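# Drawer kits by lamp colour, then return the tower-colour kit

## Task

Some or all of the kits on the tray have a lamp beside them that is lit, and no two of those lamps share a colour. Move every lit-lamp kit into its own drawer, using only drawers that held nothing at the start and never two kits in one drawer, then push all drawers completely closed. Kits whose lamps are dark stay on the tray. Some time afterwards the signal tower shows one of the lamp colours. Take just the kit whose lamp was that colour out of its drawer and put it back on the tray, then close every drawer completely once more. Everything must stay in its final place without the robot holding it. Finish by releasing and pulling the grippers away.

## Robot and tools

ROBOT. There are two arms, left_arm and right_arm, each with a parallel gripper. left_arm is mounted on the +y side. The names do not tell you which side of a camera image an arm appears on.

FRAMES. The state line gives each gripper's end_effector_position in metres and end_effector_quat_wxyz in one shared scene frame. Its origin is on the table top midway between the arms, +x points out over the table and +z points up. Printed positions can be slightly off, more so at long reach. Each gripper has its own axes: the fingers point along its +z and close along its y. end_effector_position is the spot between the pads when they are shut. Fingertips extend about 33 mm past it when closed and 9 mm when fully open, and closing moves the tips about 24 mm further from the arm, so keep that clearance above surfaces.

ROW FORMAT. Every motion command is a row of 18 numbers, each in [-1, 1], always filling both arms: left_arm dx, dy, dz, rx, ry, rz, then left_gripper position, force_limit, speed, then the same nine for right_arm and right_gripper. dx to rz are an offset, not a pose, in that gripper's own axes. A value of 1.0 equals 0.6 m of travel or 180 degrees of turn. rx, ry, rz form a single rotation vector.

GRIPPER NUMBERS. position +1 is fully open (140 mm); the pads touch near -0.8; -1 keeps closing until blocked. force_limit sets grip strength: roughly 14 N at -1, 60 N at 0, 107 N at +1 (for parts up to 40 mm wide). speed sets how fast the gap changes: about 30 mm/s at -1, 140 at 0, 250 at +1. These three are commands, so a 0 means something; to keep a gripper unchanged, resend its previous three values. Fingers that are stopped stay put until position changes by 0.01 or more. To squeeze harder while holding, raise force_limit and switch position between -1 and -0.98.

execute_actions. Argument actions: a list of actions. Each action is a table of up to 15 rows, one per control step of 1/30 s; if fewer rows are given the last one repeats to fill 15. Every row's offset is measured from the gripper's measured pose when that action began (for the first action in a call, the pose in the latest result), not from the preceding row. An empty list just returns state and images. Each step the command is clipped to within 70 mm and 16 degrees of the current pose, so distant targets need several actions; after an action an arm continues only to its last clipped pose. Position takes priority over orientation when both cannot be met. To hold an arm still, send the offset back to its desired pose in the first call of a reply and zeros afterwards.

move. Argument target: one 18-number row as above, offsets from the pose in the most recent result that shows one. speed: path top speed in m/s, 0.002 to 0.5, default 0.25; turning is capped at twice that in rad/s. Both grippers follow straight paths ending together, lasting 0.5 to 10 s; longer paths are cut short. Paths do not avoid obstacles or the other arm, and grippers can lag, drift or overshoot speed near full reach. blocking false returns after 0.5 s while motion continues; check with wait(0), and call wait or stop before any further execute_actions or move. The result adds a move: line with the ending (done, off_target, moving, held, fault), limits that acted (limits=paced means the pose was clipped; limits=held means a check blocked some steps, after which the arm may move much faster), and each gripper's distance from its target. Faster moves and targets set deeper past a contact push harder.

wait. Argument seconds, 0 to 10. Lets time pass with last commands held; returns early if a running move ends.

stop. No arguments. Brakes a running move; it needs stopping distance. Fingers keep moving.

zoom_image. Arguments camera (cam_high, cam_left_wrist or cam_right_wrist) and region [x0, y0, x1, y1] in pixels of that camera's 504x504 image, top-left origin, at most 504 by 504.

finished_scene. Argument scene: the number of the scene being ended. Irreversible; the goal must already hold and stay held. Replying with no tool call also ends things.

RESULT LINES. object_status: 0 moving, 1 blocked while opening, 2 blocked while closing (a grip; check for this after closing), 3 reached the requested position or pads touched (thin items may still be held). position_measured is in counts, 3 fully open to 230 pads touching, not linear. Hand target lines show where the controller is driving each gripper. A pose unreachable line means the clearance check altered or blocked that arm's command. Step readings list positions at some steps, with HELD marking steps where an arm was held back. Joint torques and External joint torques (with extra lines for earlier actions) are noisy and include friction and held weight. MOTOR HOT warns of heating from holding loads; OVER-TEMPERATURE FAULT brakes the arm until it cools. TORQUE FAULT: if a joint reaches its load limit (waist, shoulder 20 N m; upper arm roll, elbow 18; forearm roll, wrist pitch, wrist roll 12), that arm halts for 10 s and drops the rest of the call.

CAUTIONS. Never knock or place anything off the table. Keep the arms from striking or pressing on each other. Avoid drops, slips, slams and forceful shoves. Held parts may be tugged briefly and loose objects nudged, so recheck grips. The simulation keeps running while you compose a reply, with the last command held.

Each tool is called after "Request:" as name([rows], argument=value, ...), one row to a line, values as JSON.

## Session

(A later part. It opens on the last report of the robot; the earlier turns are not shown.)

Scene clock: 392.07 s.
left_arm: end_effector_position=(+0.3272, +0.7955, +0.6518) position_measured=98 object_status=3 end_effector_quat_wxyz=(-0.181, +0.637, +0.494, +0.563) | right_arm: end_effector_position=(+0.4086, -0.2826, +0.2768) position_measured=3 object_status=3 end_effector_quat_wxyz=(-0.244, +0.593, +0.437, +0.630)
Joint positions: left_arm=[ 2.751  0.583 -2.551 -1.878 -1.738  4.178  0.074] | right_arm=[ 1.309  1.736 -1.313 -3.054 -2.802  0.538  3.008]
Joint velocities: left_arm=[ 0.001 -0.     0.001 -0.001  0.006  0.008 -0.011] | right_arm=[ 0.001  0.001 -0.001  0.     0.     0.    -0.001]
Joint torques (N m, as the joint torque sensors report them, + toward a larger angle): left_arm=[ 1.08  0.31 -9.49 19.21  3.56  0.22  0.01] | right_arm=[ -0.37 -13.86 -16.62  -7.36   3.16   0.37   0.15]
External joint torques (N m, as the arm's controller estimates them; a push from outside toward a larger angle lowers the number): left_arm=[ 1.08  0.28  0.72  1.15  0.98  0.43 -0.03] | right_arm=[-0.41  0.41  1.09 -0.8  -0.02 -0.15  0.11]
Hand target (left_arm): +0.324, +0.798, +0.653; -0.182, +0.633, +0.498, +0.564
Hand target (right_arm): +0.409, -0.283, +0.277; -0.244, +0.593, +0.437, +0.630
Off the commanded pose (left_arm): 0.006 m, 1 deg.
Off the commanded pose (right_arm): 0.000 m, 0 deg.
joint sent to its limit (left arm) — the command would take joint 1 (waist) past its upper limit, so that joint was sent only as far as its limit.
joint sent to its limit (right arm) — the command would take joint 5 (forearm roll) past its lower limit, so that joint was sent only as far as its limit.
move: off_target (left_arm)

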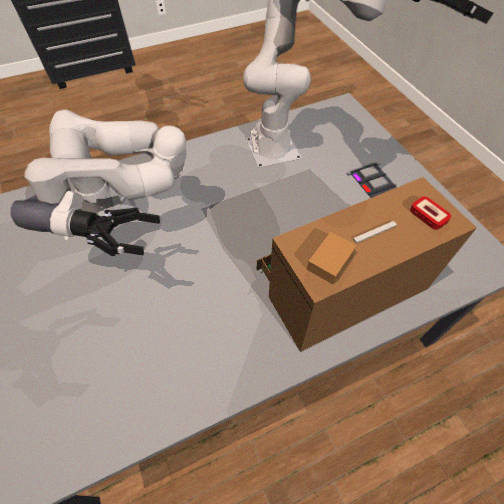

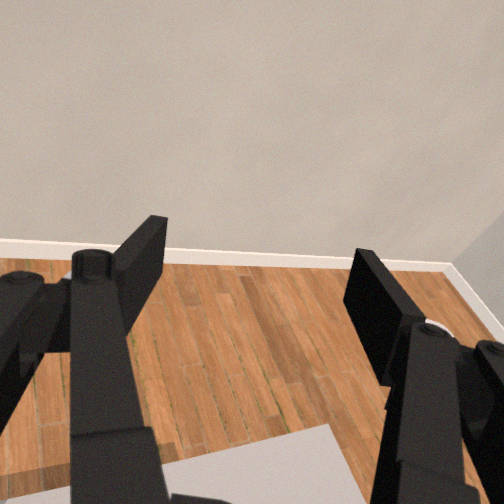

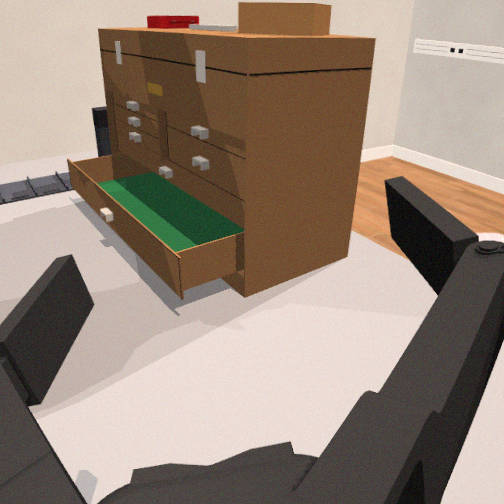

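Request:
move(target=[0.135,-0.457,-0.12,0.139,0.056,-0.055,0.25,0,-0.5,0,0,0,0,0,0,1,0,0], speed=0.15)

Request:
move(target=[0.135,-0.457,-0.12,0.139,0.056,-0.055,0.25,0,-0.5,0,0,0,0,0,0,1,0,0], speed=0.15)

Scene clock: 396.33 s.
left_arm: end_effector_position=(+0.0429, +0.8983, +0.6611) position_measured=98 object_status=3 end_effector_quat_wxyz=(-0.222, +0.524, +0.563, +0.600) | right_arm: end_effector_position=(+0.4086, -0.2826, +0.2768) position_measured=3 object_status=3 end_effector_quat_wxyz=(-0.244, +0.593, +0.437, +0.630)
Joint positions: left_arm=[ 2.752  1.281 -2.647 -2.085 -1.369  4.503  0.251] | right_arm=[ 1.309  1.736 -1.313 -3.054 -2.802  0.538  3.008]
Joint velocities: left_arm=[ 0.002  0.003 -0.001 -0.005  0.008  0.     0.023] | right_arm=[ 0.     0.001  0.    -0.     0.001 -0.    -0.001]
Joint torques (N m, as the joint torque sensors report them, + toward a larger angle): left_arm=[  0.62 -19.51 -16.49   8.52   2.73  -0.91   0.35] | right_arm=[ -0.42 -13.86 -16.62  -7.28   3.15   0.38   0.12]
External joint torques (N m, as the arm's controller estimates them; a push from outside toward a larger angle lowers the number): left_arm=[ 0.52  2.64 -1.51 -0.96  0.8   0.19  0.3 ] | right_arm=[-0.43  0.42  1.08 -0.69 -0.03 -0.14  0.08]
Hand target (left_arm): +0.042, +0.898, +0.662; -0.228, +0.526, +0.559, +0.599
Hand target (right_arm): +0.409, -0.283, +0.277; -0.244, +0.593, +0.437, +0.630
Off the commanded pose (left_arm): 0.009 m, 17 deg; orientation clipped at the last step of the last action.
Off the commanded pose (right_arm): 0.000 m, 0 deg.
joint sent to its limit (left arm) — the command would take joint 1 (waist) past its upper limit and joint 6 (wrist pitch) past its upper limit, so those joints were sent only as far as their limits.
joint sent to its limit (right arm) — the command would take joint 5 (forearm roll) past its lower limit, so that joint was sent only as far as its limit.
move: off_target (left_arm); limits=paced

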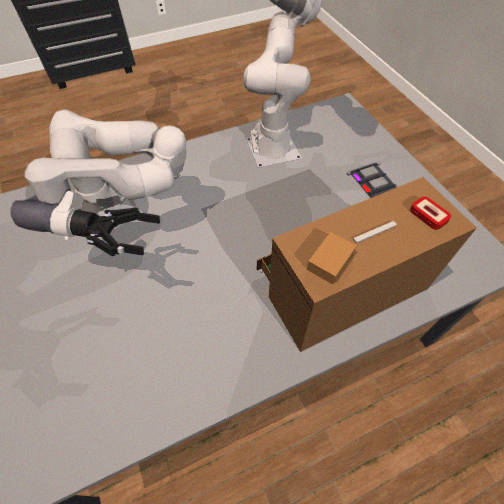

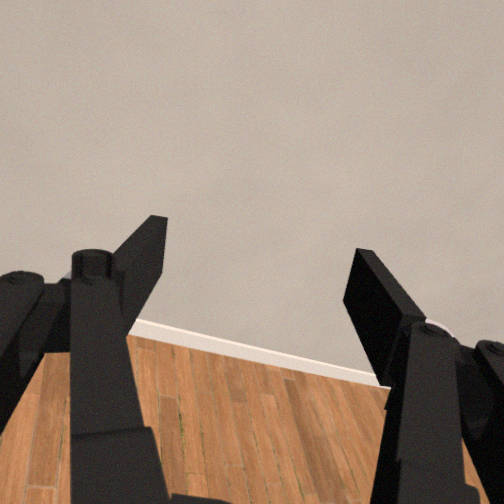

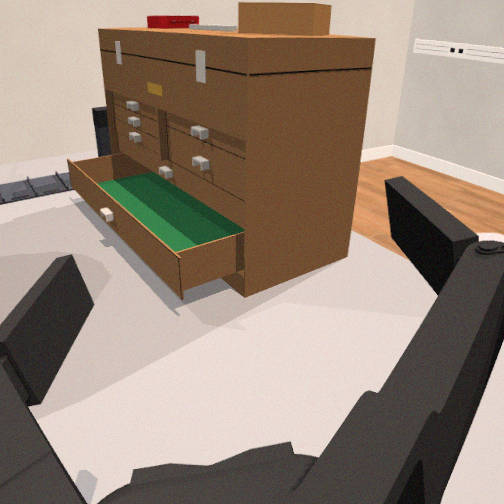

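Scene clock: 399.27 s.
left_arm: end_effector_position=(-0.2466, +0.9609, +0.6395) position_measured=98 object_status=3 end_effector_quat_wxyz=(-0.244, +0.404, +0.573, +0.670) | right_arm: end_effector_position=(+0.4086, -0.2826, +0.2768) position_measured=3 object_status=3 end_effector_quat_wxyz=(-0.244, +0.593, +0.437, +0.630)
Joint positions: left_arm=[ 2.752  1.794 -2.901 -1.896 -1.227  4.504  0.797] | right_arm=[ 1.309  1.736 -1.313 -3.054 -2.802  0.538  3.008]
Joint velocities: left_arm=[ 0.001 -0.    -0.     0.002  0.003 -0.     0.032] | right_arm=[ 0.    -0.001  0.     0.     0.    -0.001  0.001]
Joint torques (N m, as the joint torque sensors report them, + toward a larger angle): left_arm=[  1.55 -38.05  -9.86  -4.34   1.4   -2.39   0.39] | right_arm=[ -0.47 -13.9  -16.8   -7.35   3.13   0.38   0.13]
External joint torques (N m, as the arm's controller estimates them; a push from outside toward a larger angle lowers the number): left_arm=[ 1.5   0.95 -0.42 -0.28  1.07  0.05  0.34] | right_arm=[-0.52  0.39  0.9  -0.77 -0.04 -0.14  0.09]
Hand target (left_arm): -0.248, +0.961, +0.639; -0.251, +0.407, +0.571, +0.668
Hand target (right_arm): +0.409, -0.283, +0.277; -0.244, +0.593, +0.437, +0.630
Off the commanded pose (left_arm): 0.032 m, 25 deg; orientation clipped at the last step of the last action.
Off the commanded pose (right_arm): 0.000 m, 0 deg.
joint sent to its limit (left arm) — the command would take joint 1 (waist) past its upper limit, joint 2 (shoulder) past its upper limit and joint 6 (wrist pitch) past its upper limit, so those joints were sent only as far as their limits.
joint sent to its limit (right arm) — the command would take joint 5 (forearm roll) past its lower limit, so that joint was sent only as far as its limit.
move: off_target (left_arm); limits=paced

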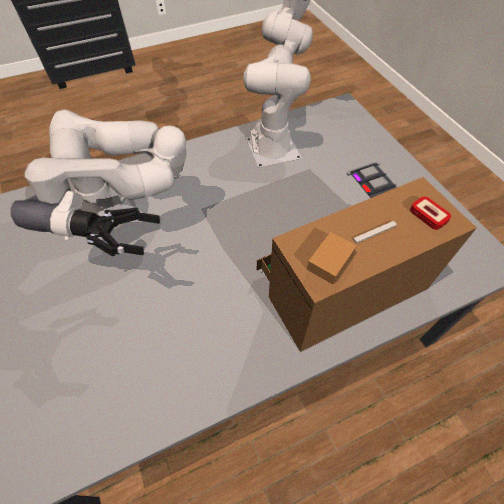

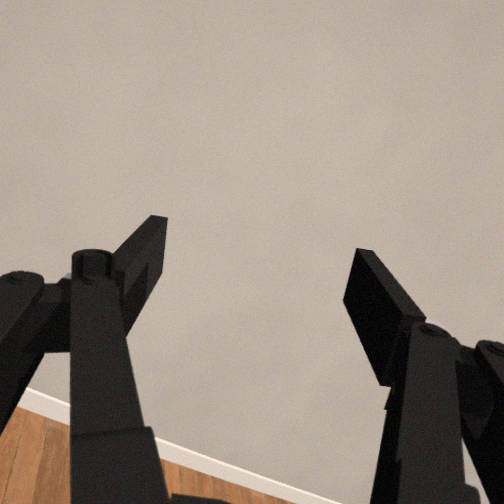

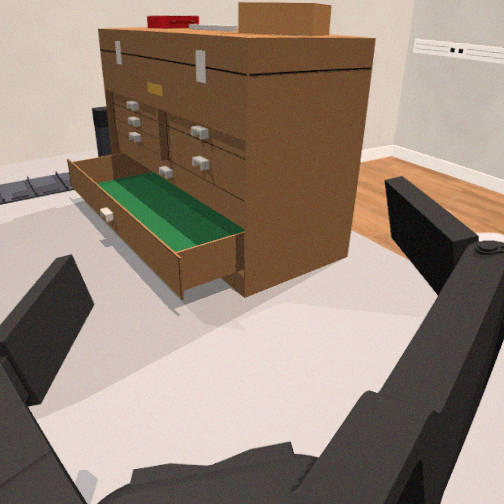

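Request:
move(target=[-0.05,0.45,0,-0.139,-0.056,0.055,0.25,0,-0.5,0,0,0,0,0,0,1,0,0])

Request:
move(target=[-0.05,0.47,0,-0.139,-0.056,0.055,0.25,0,-0.5,0,0,0,0,0,0,1,0,0])

Request:
move(target=[-0.05,0.47,0,-0.139,-0.056,0.055,0.25,0,-0.5,0,0,0,0,0,0,1,0,0])

Scene clock: 415.80 s.
left_arm: end_effector_position=(-0.0138, +0.8973, +0.7640) position_measured=98 object_status=3 end_effector_quat_wxyz=(-0.148, +0.547, +0.406, +0.717) | right_arm: end_effector_position=(+0.4086, -0.2826, +0.2768) position_measured=3 object_status=3 end_effector_quat_wxyz=(-0.244, +0.593, +0.437, +0.630)
Joint positions: left_arm=[ 2.577  1.471 -2.912 -1.707 -1.552  4.408  0.899] | right_arm=[ 1.309  1.736 -1.313 -3.054 -2.802  0.538  3.008]
Joint velocities: left_arm=[ 0.     0.    -0.     0.012 -0.011 -0.002  0.055] | right_arm=[ 0.001  0.    -0.001 -0.    -0.    -0.     0.001]
Joint torques (N m, as the joint torque sensors report them, + toward a larger angle): left_arm=[ -1.12 -33.91 -10.63   1.35  -0.68  -3.16   0.26] | right_arm=[ -0.63 -13.75 -16.76  -7.45   3.12   0.4    0.14]
External joint torques (N m, as the arm's controller estimates them; a push from outside toward a larger angle lowers the number): left_arm=[-1.07  0.38 -1.21  1.83 -1.21 -0.63  0.21] | right_arm=[-0.68  0.48  0.94 -0.86 -0.06 -0.12  0.1 ]
Hand target (left_arm): -0.012, +0.896, +0.766; -0.151, +0.551, +0.399, +0.717
Hand target (right_arm): +0.409, -0.283, +0.277; -0.244, +0.593, +0.437, +0.630
Off the commanded pose (left_arm): 0.006 m, 2 deg.
Off the commanded pose (right_arm): 0.000 m, 0 deg.
joint sent to its limit (left arm) — the command would take joint 3 (upper arm roll) past its lower limit, so that joint was sent only as far as its limit.
joint sent to its limit (right arm) — the command would take joint 5 (forearm roll) past its lower limit, so that joint was sent only as far as its limit.
move: off_target (left_arm)

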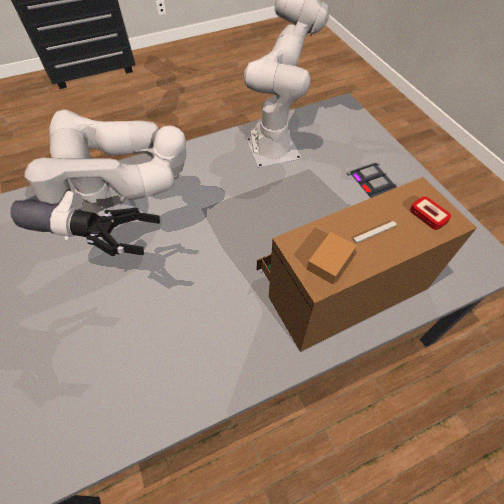

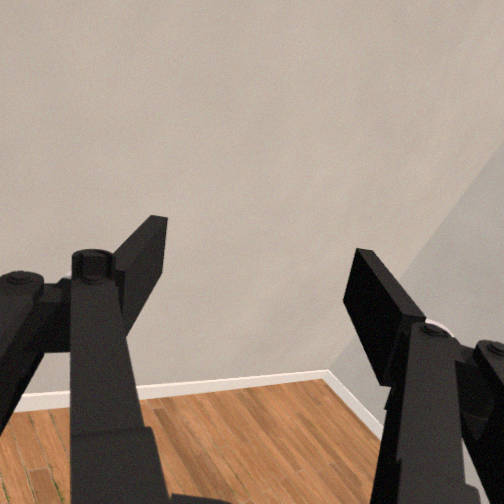

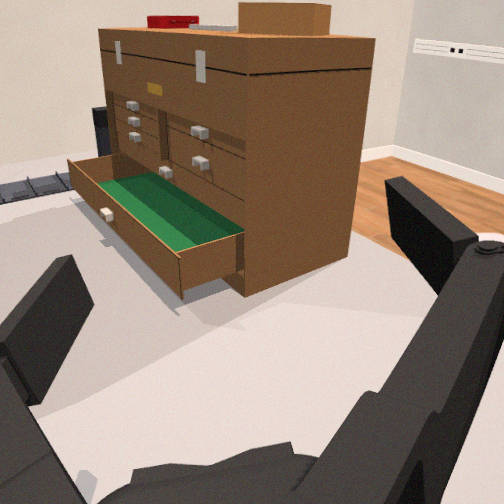

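Scene clock: 417.40 s.
left_arm: end_effector_position=(+0.1854, +0.7140, +0.8525) position_measured=98 object_status=3 end_effector_quat_wxyz=(-0.042, +0.656, +0.214, +0.723) | right_arm: end_effector_position=(+0.4086, -0.2826, +0.2768) position_measured=3 object_status=3 end_effector_quat_wxyz=(-0.244, +0.593, +0.437, +0.630)
Joint positions: left_arm=[ 2.461  1.117 -2.912 -1.503 -1.951  4.311  1.035] | right_arm=[ 1.309  1.736 -1.313 -3.054 -2.802  0.538  3.008]
Joint velocities: left_arm=[-0.005 -0.     0.001  0.016 -0.01   0.006  0.055] | right_arm=[ 0.     0.001  0.    -0.002 -0.     0.    -0.   ]
Joint torques (N m, as the joint torque sensors report them, + toward a larger angle): left_arm=[ -1.1  -24.82  -9.86   5.37  -0.48  -2.17   0.33] | right_arm=[ -0.31 -13.88 -16.95  -7.27   3.11   0.39   0.14]
External joint torques (N m, as the arm's controller estimates them; a push from outside toward a larger angle lowers the number): left_arm=[-1.   -0.21 -1.94  1.57 -1.1   0.28  0.29] | right_arm=[-0.31  0.37  0.73 -0.67 -0.06 -0.14  0.1 ]
Hand target (left_arm): +0.186, +0.712, +0.852; -0.046, +0.660, +0.206, +0.721
Hand target (right_arm): +0.409, -0.283, +0.277; -0.244, +0.593, +0.437, +0.630
Off the commanded pose (left_arm): 0.005 m, 1 deg.
Off the commanded pose (right_arm): 0.000 m, 0 deg.
joint sent to its limit (left arm) — the command would take joint 3 (upper arm roll) past its lower limit, so that joint was sent only as far as its limit.
joint sent to its limit (right arm) — the command would take joint 5 (forearm roll) past its lower limit, so that joint was sent only as far as its limit.
move: off_target (left_arm)

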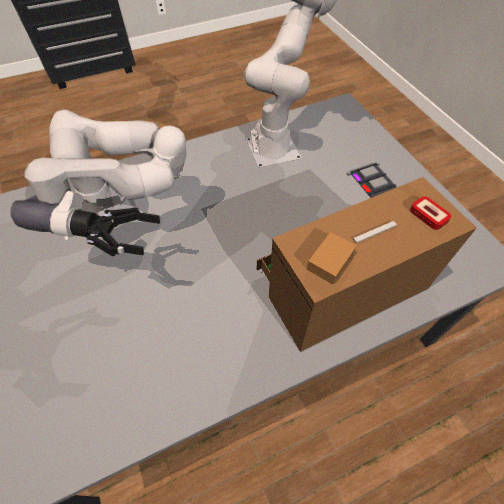

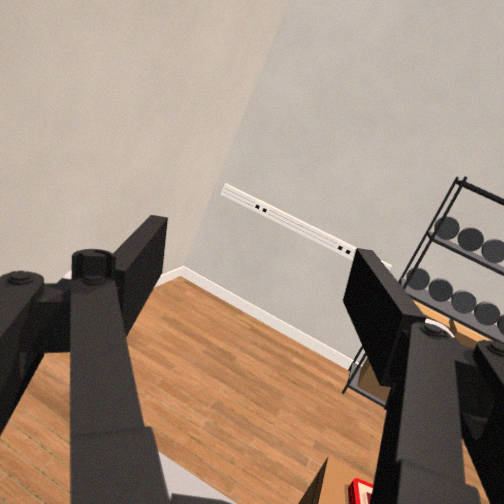

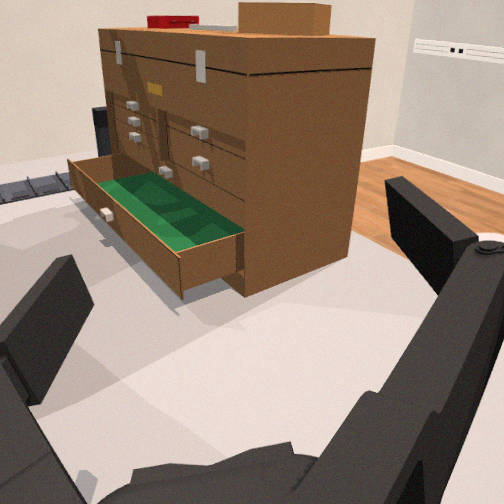

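Scene clock: 419.27 s.
left_arm: end_effector_position=(+0.2879, +0.4503, +0.8917) position_measured=98 object_status=3 end_effector_quat_wxyz=(+0.064, +0.726, +0.004, +0.685) | right_arm: end_effector_position=(+0.4086, -0.2826, +0.2768) position_measured=3 object_status=3 end_effector_quat_wxyz=(-0.244, +0.593, +0.437, +0.630)
Joint positions: left_arm=[ 2.527  0.716 -2.912 -1.204 -2.592  4.259  1.349] | right_arm=[ 1.309  1.736 -1.313 -3.054 -2.802  0.538  3.008]
Joint velocities: left_arm=[ 0.016 -0.001 -0.001  0.001 -0.017  0.     0.039] | right_arm=[-0.     0.002  0.001 -0.    -0.001  0.001 -0.   ]
Joint torques (N m, as the joint torque sensors report them, + toward a larger angle): left_arm=[  2.41 -10.98  -5.46   8.62  -1.02  -2.13   0.32] | right_arm=[ -0.53 -13.83 -16.76  -7.38   3.14   0.37   0.13]
External joint torques (N m, as the arm's controller estimates them; a push from outside toward a larger angle lowers the number): left_arm=[ 2.46 -0.58 -0.96  1.33 -1.04  0.14  0.29] | right_arm=[-0.5   0.4   0.91 -0.77 -0.03 -0.16  0.09]
Hand target (left_arm): +0.288, +0.449, +0.891; +0.060, +0.727, -0.001, +0.684
Hand target (right_arm): +0.409, -0.283, +0.277; -0.244, +0.593, +0.437, +0.630
Off the commanded pose (left_arm): 0.004 m, 1 deg.
Off the commanded pose (right_arm): 0.000 m, 0 deg.
joint sent to its limit (left arm) — the command would take joint 3 (upper arm roll) past its lower limit, so that joint was sent only as far as its limit.
joint sent to its limit (right arm) — the command would take joint 5 (forearm roll) past its lower limit, so that joint was sent only as far as its limit.
move: off_target (left_arm)

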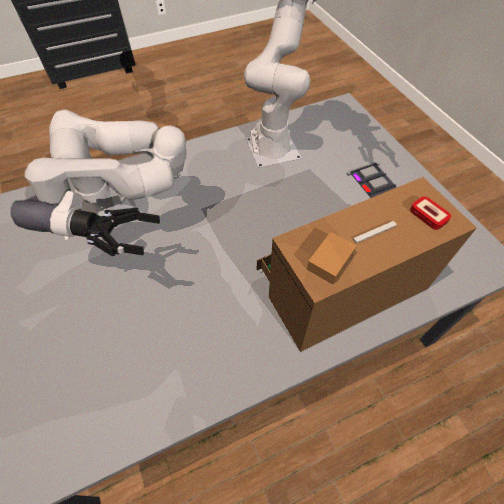

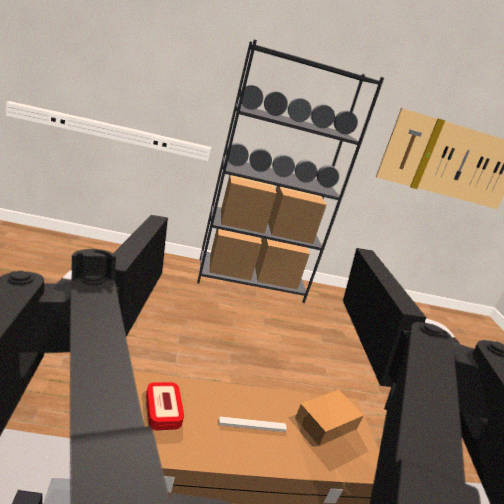

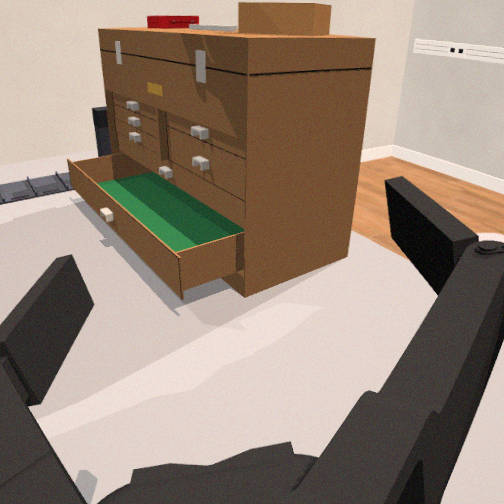

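Request:
move(target=[0.42,-0.13,-0.42,0.154,0.304,0,0.25,0,-0.5,0,0,0,0,0,0,1,0,0])

Scene clock: 427.67 s.
left_arm: end_effector_position=(+0.0616, +0.5726, +1.1498) position_measured=98 object_status=3 end_effector_quat_wxyz=(-0.042, +0.418, +0.077, +0.904) | right_arm: end_effector_position=(+0.4086, -0.2826, +0.2768) position_measured=3 object_status=3 end_effector_quat_wxyz=(-0.244, +0.593, +0.437, +0.630)
Joint positions: left_arm=[ 2.751  0.59  -2.912 -0.489 -2.711  4.036  1.633] | right_arm=[ 1.309  1.736 -1.313 -3.054 -2.802  0.538  3.008]
Joint velocities: left_arm=[-0.001 -0.001  0.     0.     0.001 -0.011  0.027] | right_arm=[ 0.     0.001 -0.001 -0.    -0.001  0.001 -0.001]
Joint torques (N m, as the joint torque sensors report them, + toward a larger angle): left_arm=[  0.51 -17.84  -3.07  -2.71   0.44  -4.     0.22] | right_arm=[ -0.57 -13.99 -16.76  -7.39   3.13   0.38   0.16]
External joint torques (N m, as the arm's controller estimates them; a push from outside toward a larger angle lowers the number): left_arm=[ 0.52 -0.07 -0.7   1.46  0.94 -0.64  0.2 ] | right_arm=[-0.6   0.25  0.94 -0.79 -0.04 -0.15  0.12]
Hand target (left_arm): +0.061, +0.574, +1.151; -0.050, +0.416, +0.076, +0.905
Hand target (right_arm): +0.409, -0.283, +0.277; -0.244, +0.593, +0.437, +0.630
Off the commanded pose (left_arm): 0.003 m, 19 deg; orientation clipped at the last step of the last action.
Off the commanded pose (right_arm): 0.000 m, 0 deg.
elbow stopped short (left arm): the move would have taken joint 4 (elbow) straighter than the controller allows; a more bent joint 4 avoids this.
joint sent to its limit (left arm) — the command would take joint 1 (waist) past its upper limit and joint 3 (upper arm roll) past its lower limit, so those joints were sent only as far as their limits.
joint sent to its limit (right arm) — the command would take joint 5 (forearm roll) past its lower limit, so that joint was sent only as far as its limit.
move: off_target (left_arm); limits=paced

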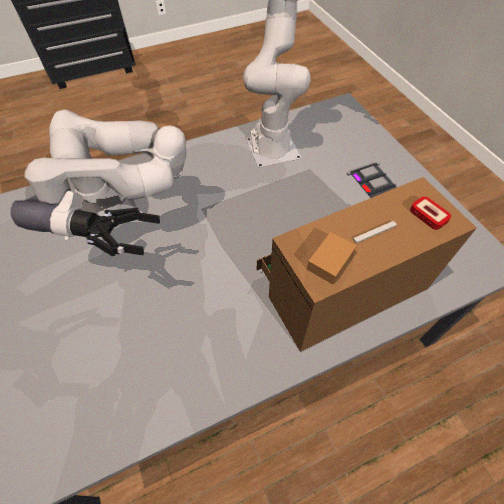

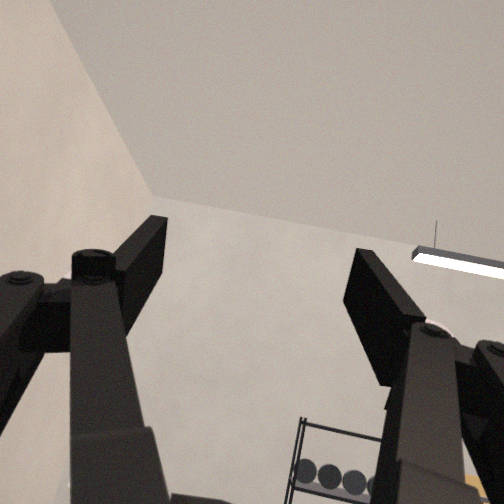

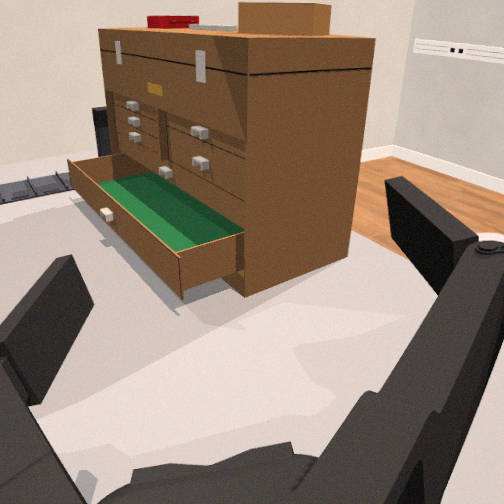

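Request:
move(target=[0.35,0,-0.17,0,0.28,0,0.25,0,-0.5,0,0,0,0,0,0,1,0,0])

Scene clock: 433.23 s.
left_arm: end_effector_position=(-0.1287, +0.6066, +1.2806) position_measured=98 object_status=3 end_effector_quat_wxyz=(-0.067, +0.108, +0.087, +0.988) | right_arm: end_effector_position=(+0.4086, -0.2826, +0.2768) position_measured=3 object_status=3 end_effector_quat_wxyz=(-0.244, +0.593, +0.437, +0.630)
Joint positions: left_arm=[ 2.742  0.67  -2.912 -0.489 -2.786  3.453  1.721] | right_arm=[ 1.309  1.736 -1.313 -3.054 -2.802  0.538  3.008]
Joint velocities: left_arm=[-0.001 -0.003 -0.001  0.    -0.    -0.019 -0.007] | right_arm=[ 0.001  0.     0.     0.    -0.    -0.001  0.001]
Joint torques (N m, as the joint torque sensors report them, + toward a larger angle): left_arm=[  2.72 -22.17  -3.76  -6.07  -1.64  -3.54  -0.03] | right_arm=[ -0.2  -14.1  -16.65  -7.22   3.14   0.35   0.15]
External joint torques (N m, as the arm's controller estimates them; a push from outside toward a larger angle lowers the number): left_arm=[ 2.75  0.37 -1.26  0.3  -1.14 -0.75 -0.05] | right_arm=[-0.22  0.16  1.04 -0.62 -0.03 -0.17  0.11]
Hand target (left_arm): -0.129, +0.604, +1.282; -0.064, +0.106, +0.087, +0.989
Hand target (right_arm): +0.409, -0.283, +0.277; -0.244, +0.593, +0.437, +0.630
Off the commanded pose (left_arm): 0.069 m, 14 deg.
Off the commanded pose (right_arm): 0.000 m, 0 deg.
elbow stopped short (left arm): the move would have taken joint 4 (elbow) straighter than the controller allows; a more bent joint 4 avoids this.
joint sent to its limit (left arm) — the command would take joint 3 (upper arm roll) past its lower limit and joint 5 (forearm roll) past its lower limit, so those joints were sent only as far as their limits.
joint sent to its limit (right arm) — the command would take joint 5 (forearm roll) past its lower limit, so that joint was sent only as far as its limit.
move: off_target (left_arm); limits=paced

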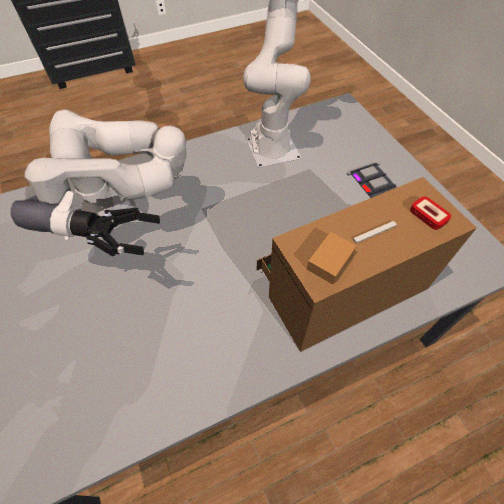

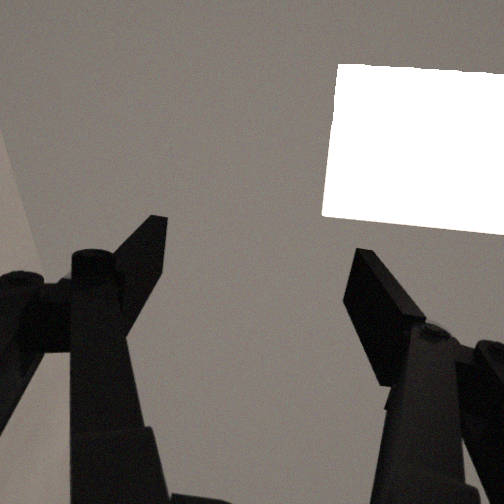

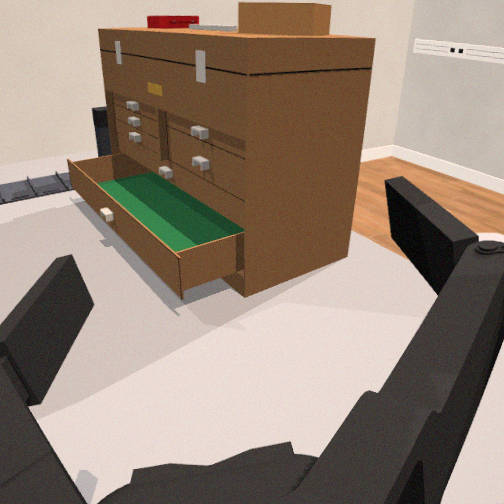

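Request:
move(target=[0,0,0,0,0,0.4,0.25,0,-0.5,0,0,0,0,0,0,1,0,0])

Scene clock: 438.83 s.
left_arm: end_effector_position=(-0.1278, +0.6070, +1.2803) position_measured=98 object_status=3 end_effector_quat_wxyz=(+0.631, -0.140, -0.008, -0.763) | right_arm: end_effector_position=(+0.4086, -0.2826, +0.2768) position_measured=3 object_status=3 end_effector_quat_wxyz=(-0.244, +0.593, +0.437, +0.630)
Joint positions: left_arm=[ 2.75   0.676 -2.912 -0.504 -2.778  3.448  2.952] | right_arm=[ 1.309  1.736 -1.313 -3.054 -2.802  0.538  3.008]
Joint velocities: left_arm=[ 0.001  0.002 -0.002 -0.002 -0.005 -0.003  0.039] | right_arm=[-0.001  0.001 -0.    -0.     0.     0.001 -0.001]
Joint torques (N m, as the joint torque sensors report them, + toward a larger angle): left_arm=[  0.27 -21.14  -3.56  -6.97  -1.6   -3.58   0.29] | right_arm=[ -0.46 -13.88 -16.83  -7.21   3.12   0.39   0.14]
External joint torques (N m, as the arm's controller estimates them; a push from outside toward a larger angle lowers the number): left_arm=[ 0.24  1.5  -0.97 -0.79 -1.1  -0.75  0.3 ] | right_arm=[-0.42  0.36  0.85 -0.63 -0.05 -0.14  0.1 ]
Hand target (left_arm): -0.129, +0.606, +1.281; +0.635, -0.138, -0.007, -0.760
Hand target (right_arm): +0.409, -0.283, +0.277; -0.244, +0.593, +0.437, +0.630
Off the commanded pose (left_arm): 0.001 m, 1 deg.
Off the commanded pose (right_arm): 0.000 m, 0 deg.
elbow stopped short (left arm): the move would have taken joint 4 (elbow) straighter than the controller allows; a more bent joint 4 avoids this.
joint sent to its limit (left arm) — the command would take joint 3 (upper arm roll) past its lower limit, so that joint was sent only as far as its limit.
joint sent to its limit (right arm) — the command would take joint 5 (forearm roll) past its lower limit, so that joint was sent only as far as its limit.
move: done

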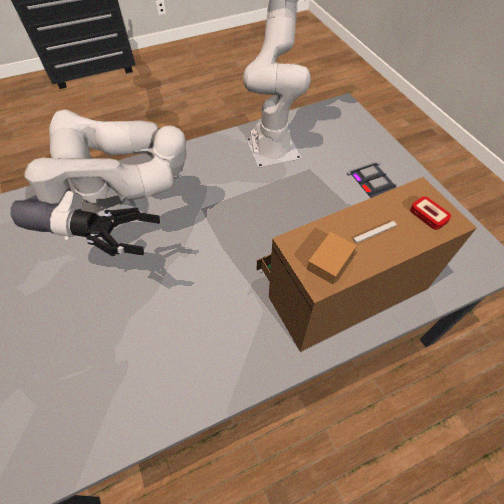

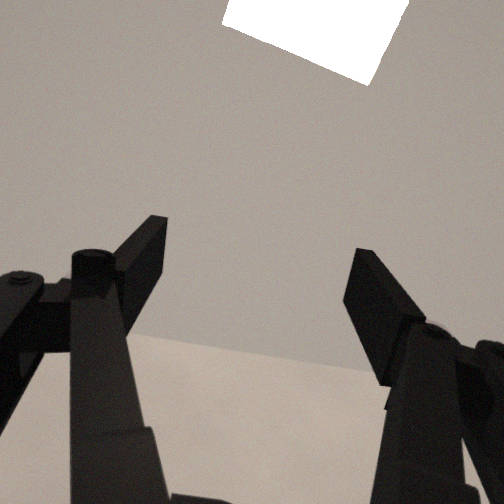

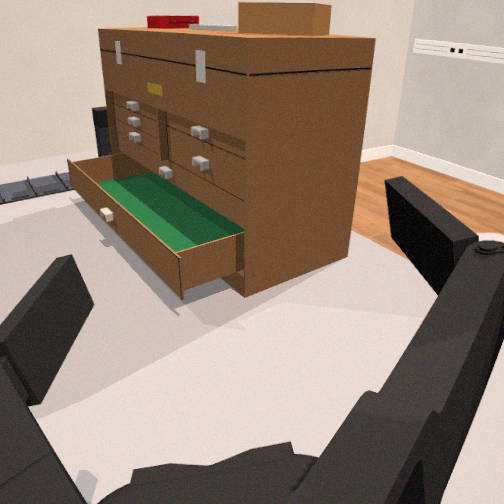

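Request:
move(target=[0,0,0,0,0,-0.4,0.25,0,-0.5,0,0,0,0,0,0,1,0,0], speed=0.5)

Request:
move(target=[-0.8,0.37,-0.3,0.05,-0.25,0,0.25,0,-0.5,0,0,0,0,0,0,1,0,0])

Scene clock: 455.93 s.
left_arm: end_effector_position=(-0.1281, +0.6078, +1.2804) position_measured=98 object_status=3 end_effector_quat_wxyz=(-0.069, +0.108, +0.087, +0.988) | right_arm: end_effector_position=(+0.4086, -0.2826, +0.2768) position_measured=3 object_status=3 end_effector_quat_wxyz=(-0.244, +0.593, +0.437, +0.630)
Joint positions: left_arm=[ 2.74   0.67  -2.91  -0.49  -2.786  3.453  1.727] | right_arm=[ 1.309  1.736 -1.313 -3.054 -2.802  0.538  3.008]
Joint velocities: left_arm=[ 0.008 -0.001  0.003  0.    -0.     0.001 -0.043] | right_arm=[ 0.001  0.     0.001  0.001  0.001 -0.001 -0.001]
Joint torques (N m, as the joint torque sensors report them, + toward a larger angle): left_arm=[  2.95 -23.14  -2.51  -4.75  -1.57  -2.61   0.02] | right_arm=[ -0.47 -13.92 -16.86  -7.41   3.16   0.35   0.14]
External joint torques (N m, as the arm's controller estimates them; a push from outside toward a larger angle lowers the number): left_arm=[ 3.   -0.48  0.02  1.65 -1.06  0.18  0.  ] | right_arm=[-0.55  0.37  0.85 -0.85 -0.02 -0.16  0.1 ]
Hand target (left_arm): -0.128, +0.607, +1.280; -0.062, +0.109, +0.089, +0.988
Hand target (right_arm): +0.409, -0.283, +0.277; -0.244, +0.593, +0.437, +0.630
Off the commanded pose (left_arm): 0.001 m, 1 deg.
Off the commanded pose (right_arm): 0.000 m, 0 deg.
elbow stopped short (left arm): the move would have taken joint 4 (elbow) straighter than the controller allows; a more bent joint 4 avoids this.
joint sent to its limit (left arm) — the command would take joint 5 (forearm roll) past its lower limit, so that joint was sent only as far as its limit.
joint sent to its limit (right arm) — the command would take joint 5 (forearm roll) past its lower limit, so that joint was sent only as far as its limit.
move: done; limits=paced

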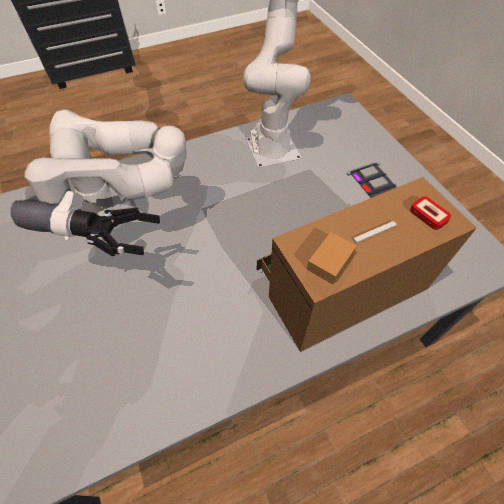

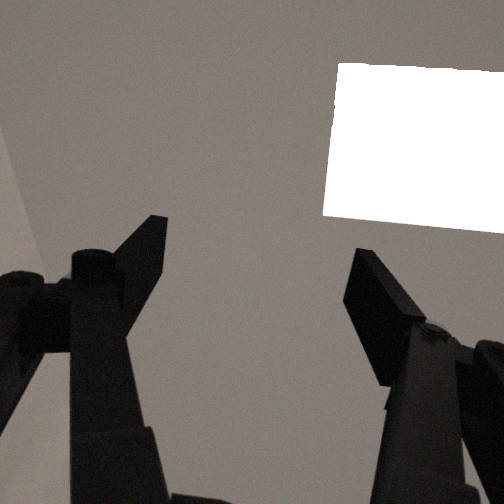

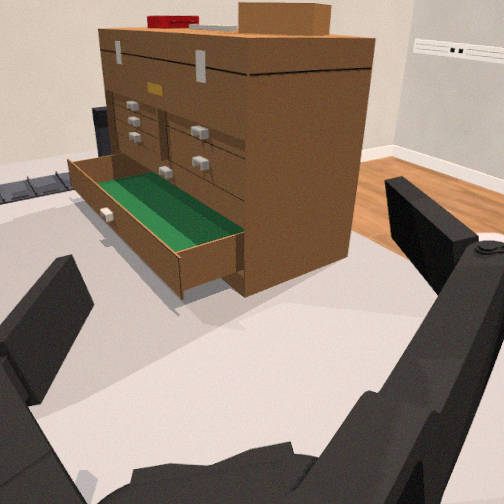

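Scene clock: 460.93 s.
left_arm: end_effector_position=(+0.3401, +0.4149, +1.0265) position_measured=98 object_status=3 end_effector_quat_wxyz=(-0.048, +0.573, +0.240, +0.782) | right_arm: end_effector_position=(+0.4086, -0.2826, +0.2768) position_measured=3 object_status=3 end_effector_quat_wxyz=(-0.244, +0.593, +0.437, +0.630)
Joint positions: left_arm=[ 2.186  0.015 -2.91  -0.489 -1.689  4.388  0.75 ] | right_arm=[ 1.309  1.736 -1.313 -3.054 -2.802  0.538  3.008]
Joint velocities: left_arm=[-0.001 -0.006  0.002  0.     0.014  0.003 -0.04 ] | right_arm=[ 0.002  0.    -0.001 -0.001 -0.    -0.001  0.001]
Joint torques (N m, as the joint torque sensors report them, + toward a larger angle): left_arm=[ 2.19  9.48  0.47  5.37  2.27 -2.46 -0.01] | right_arm=[ -0.26 -13.88 -16.75  -7.44   3.12   0.36   0.1 ]
External joint torques (N m, as the arm's controller estimates them; a push from outside toward a larger angle lowers the number): left_arm=[ 2.18 -1.58  0.56  0.5   0.9   0.19 -0.05] | right_arm=[-0.29  0.37  0.97 -0.81 -0.06 -0.16  0.06]
Hand target (left_arm): +0.339, +0.417, +1.026; -0.046, +0.570, +0.248, +0.782
Hand target (right_arm): +0.409, -0.283, +0.277; -0.244, +0.593, +0.437, +0.630
Off the commanded pose (left_arm): 0.009 m, 16 deg.
Off the commanded pose (right_arm): 0.000 m, 0 deg.
elbow stopped short (left arm): the move would have taken joint 4 (elbow) straighter than the controller allows; a more bent joint 4 avoids this.
joint sent to its limit (right arm) — the command would take joint 5 (forearm roll) past its lower limit, so that joint was sent only as far as its limit.
move: off_target (left_arm); limits=paced

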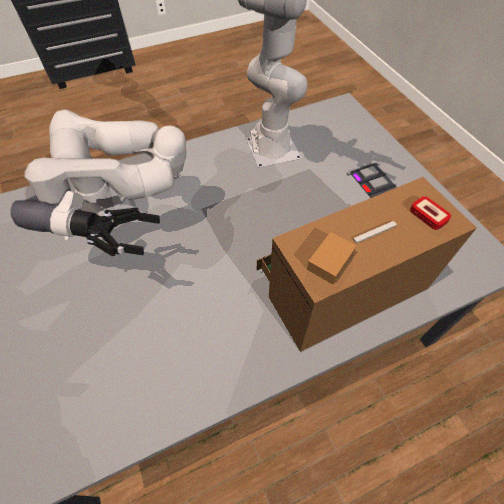

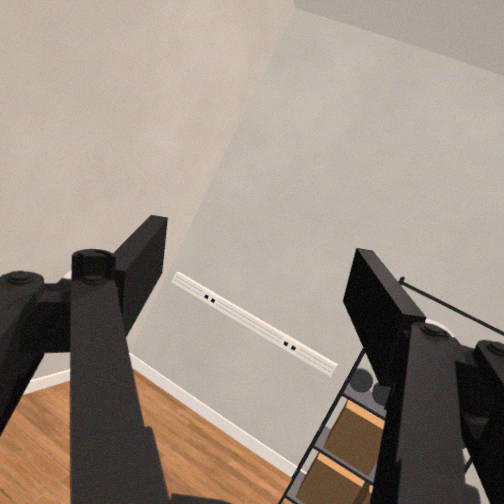

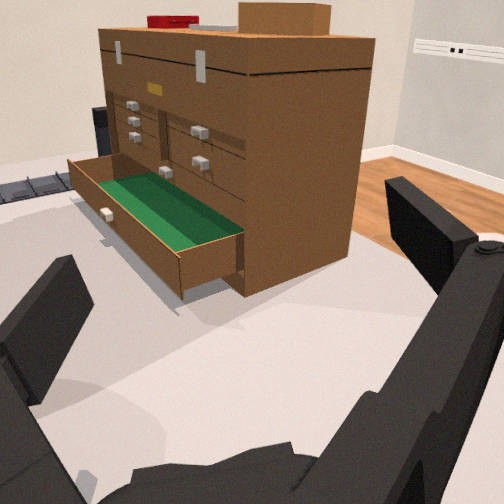

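Request:
move(target=[0.103,-0.275,-0.029,0.146,0.051,0.036,0.25,0,-0.5,0,0,0,0,0,0,1,0,0], speed=0.15)

Request:
move(target=[0.103,-0.275,-0.029,0.146,0.051,0.036,0.25,0,-0.5,0,0,0,0,0,0,1,0,0], speed=0.15)

Scene clock: 467.20 s.
left_arm: end_effector_position=(+0.2466, +0.5614, +1.0300) position_measured=98 object_status=3 end_effector_quat_wxyz=(-0.237, +0.495, +0.371, +0.749) | right_arm: end_effector_position=(+0.4086, -0.2826, +0.2768) position_measured=3 object_status=3 end_effector_quat_wxyz=(-0.244, +0.593, +0.437, +0.630)
Joint positions: left_arm=[ 2.298  0.027 -2.791 -0.49  -1.453  4.496  0.757] | right_arm=[ 1.309  1.736 -1.313 -3.054 -2.802  0.538  3.008]
Joint velocities: left_arm=[-0.002 -0.001  0.005  0.    -0.    -0.001  0.007] | right_arm=[-0.     0.    -0.    -0.001 -0.    -0.001  0.001]
Joint torques (N m, as the joint torque sensors report them, + toward a larger angle): left_arm=[ 1.47  8.    0.35  5.38  1.79 -2.55  0.23] | right_arm=[ -0.48 -13.91 -16.9   -7.36   3.14   0.37   0.13]
External joint torques (N m, as the arm's controller estimates them; a push from outside toward a larger angle lowers the number): left_arm=[ 1.5  -0.62  0.57  1.58  0.45  0.12  0.18] | right_arm=[-0.45  0.34  0.78 -0.72 -0.03 -0.16  0.09]
Hand target (left_arm): +0.245, +0.563, +1.030; -0.242, +0.494, +0.372, +0.748
Hand target (right_arm): +0.409, -0.283, +0.277; -0.244, +0.593, +0.437, +0.630
Off the commanded pose (left_arm): 0.005 m, 1 deg.
Off the commanded pose (right_arm): 0.000 m, 0 deg.
elbow stopped short (left arm): the move would have taken joint 4 (elbow) straighter than the controller allows; a more bent joint 4 avoids this.
joint sent to its limit (right arm) — the command would take joint 5 (forearm roll) past its lower limit, so that joint was sent only as far as its limit.
move: off_target (left_arm)

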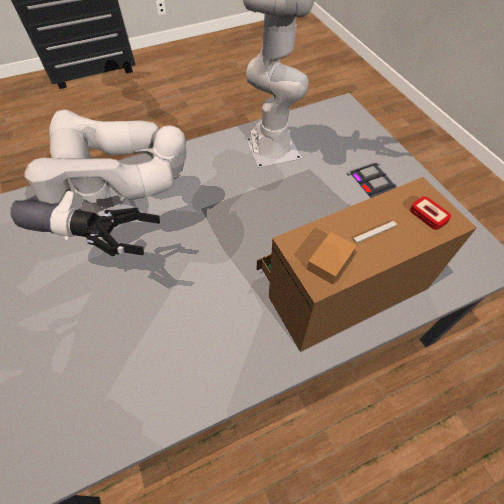

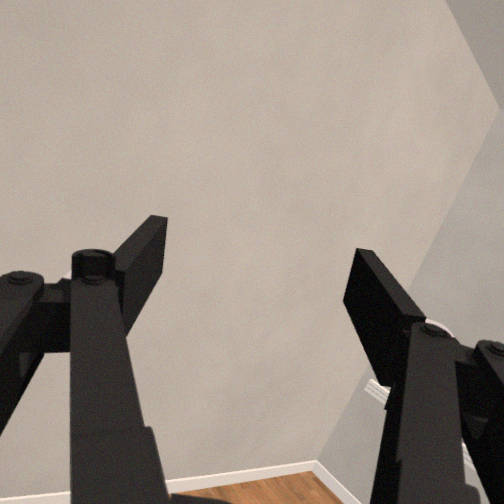

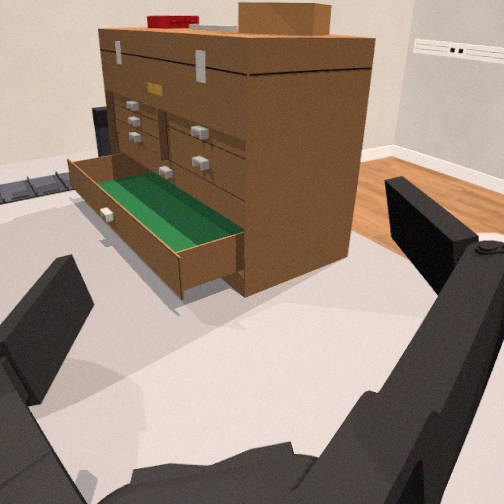

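Scene clock: 469.40 s.
left_arm: end_effector_position=(+0.1003, +0.6590, +1.0545) position_measured=98 object_status=3 end_effector_quat_wxyz=(-0.422, +0.372, +0.460, +0.686) | right_arm: end_effector_position=(+0.4086, -0.2826, +0.2768) position_measured=3 object_status=3 end_effector_quat_wxyz=(-0.244, +0.593, +0.437, +0.630)
Joint positions: left_arm=[ 2.7    0.051 -2.875 -0.49  -1.271  4.503  0.787] | right_arm=[ 1.309  1.736 -1.313 -3.054 -2.802  0.538  3.008]
Joint velocities: left_arm=[ 0.163  0.005 -0.148 -0.    -0.014 -0.     0.01 ] | right_arm=[-0.001  0.001 -0.     0.002 -0.     0.001  0.002]
Joint torques (N m, as the joint torque sensors report them, + toward a larger angle): left_arm=[ 1.48  8.14 -1.58  3.81  0.25 -2.59  0.32] | right_arm=[ -0.45 -13.77 -16.76  -7.33   3.13   0.36   0.14]
External joint torques (N m, as the arm's controller estimates them; a push from outside toward a larger angle lowers the number): left_arm=[ 1.54  0.91 -1.3   1.03 -1.03  0.23  0.28] | right_arm=[-0.44  0.5   0.92 -0.73 -0.04 -0.17  0.1 ]
Hand target (left_arm): +0.099, +0.660, +1.053; -0.422, +0.375, +0.461, +0.685
Hand target (right_arm): +0.409, -0.283, +0.277; -0.244, +0.593, +0.437, +0.630
Off the commanded pose (left_arm): 0.028 m, 4 deg.
Off the commanded pose (right_arm): 0.000 m, 0 deg.
elbow stopped short (left arm): the move would have taken joint 4 (elbow) straighter than the controller allows; a more bent joint 4 avoids this.
joint sent to its limit (left arm) — the command would take joint 6 (wrist pitch) past its upper limit, so that joint was sent only as far as its limit.
joint sent to its limit (right arm) — the command would take joint 5 (forearm roll) past its lower limit, so that joint was sent only as far as its limit.
move: off_target (left_arm)

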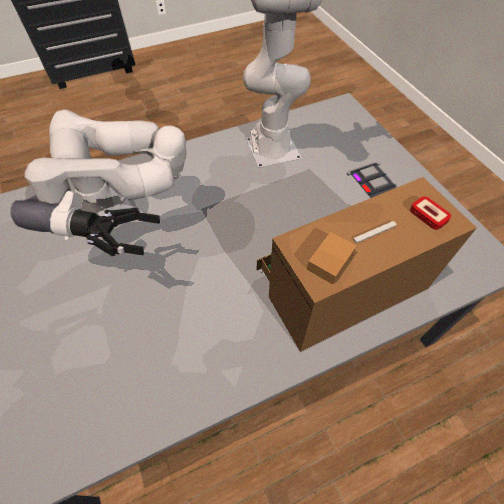

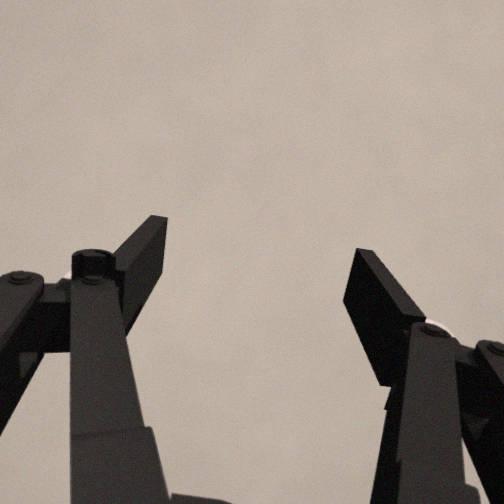

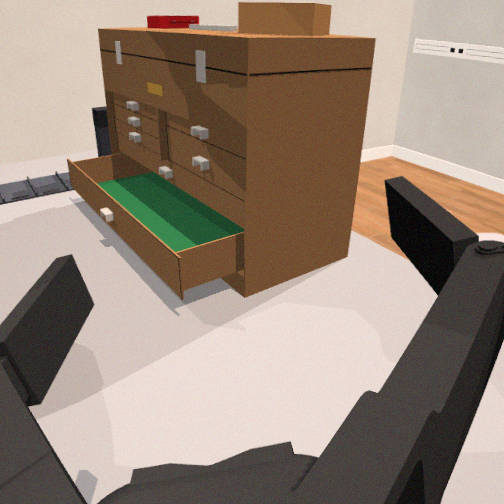

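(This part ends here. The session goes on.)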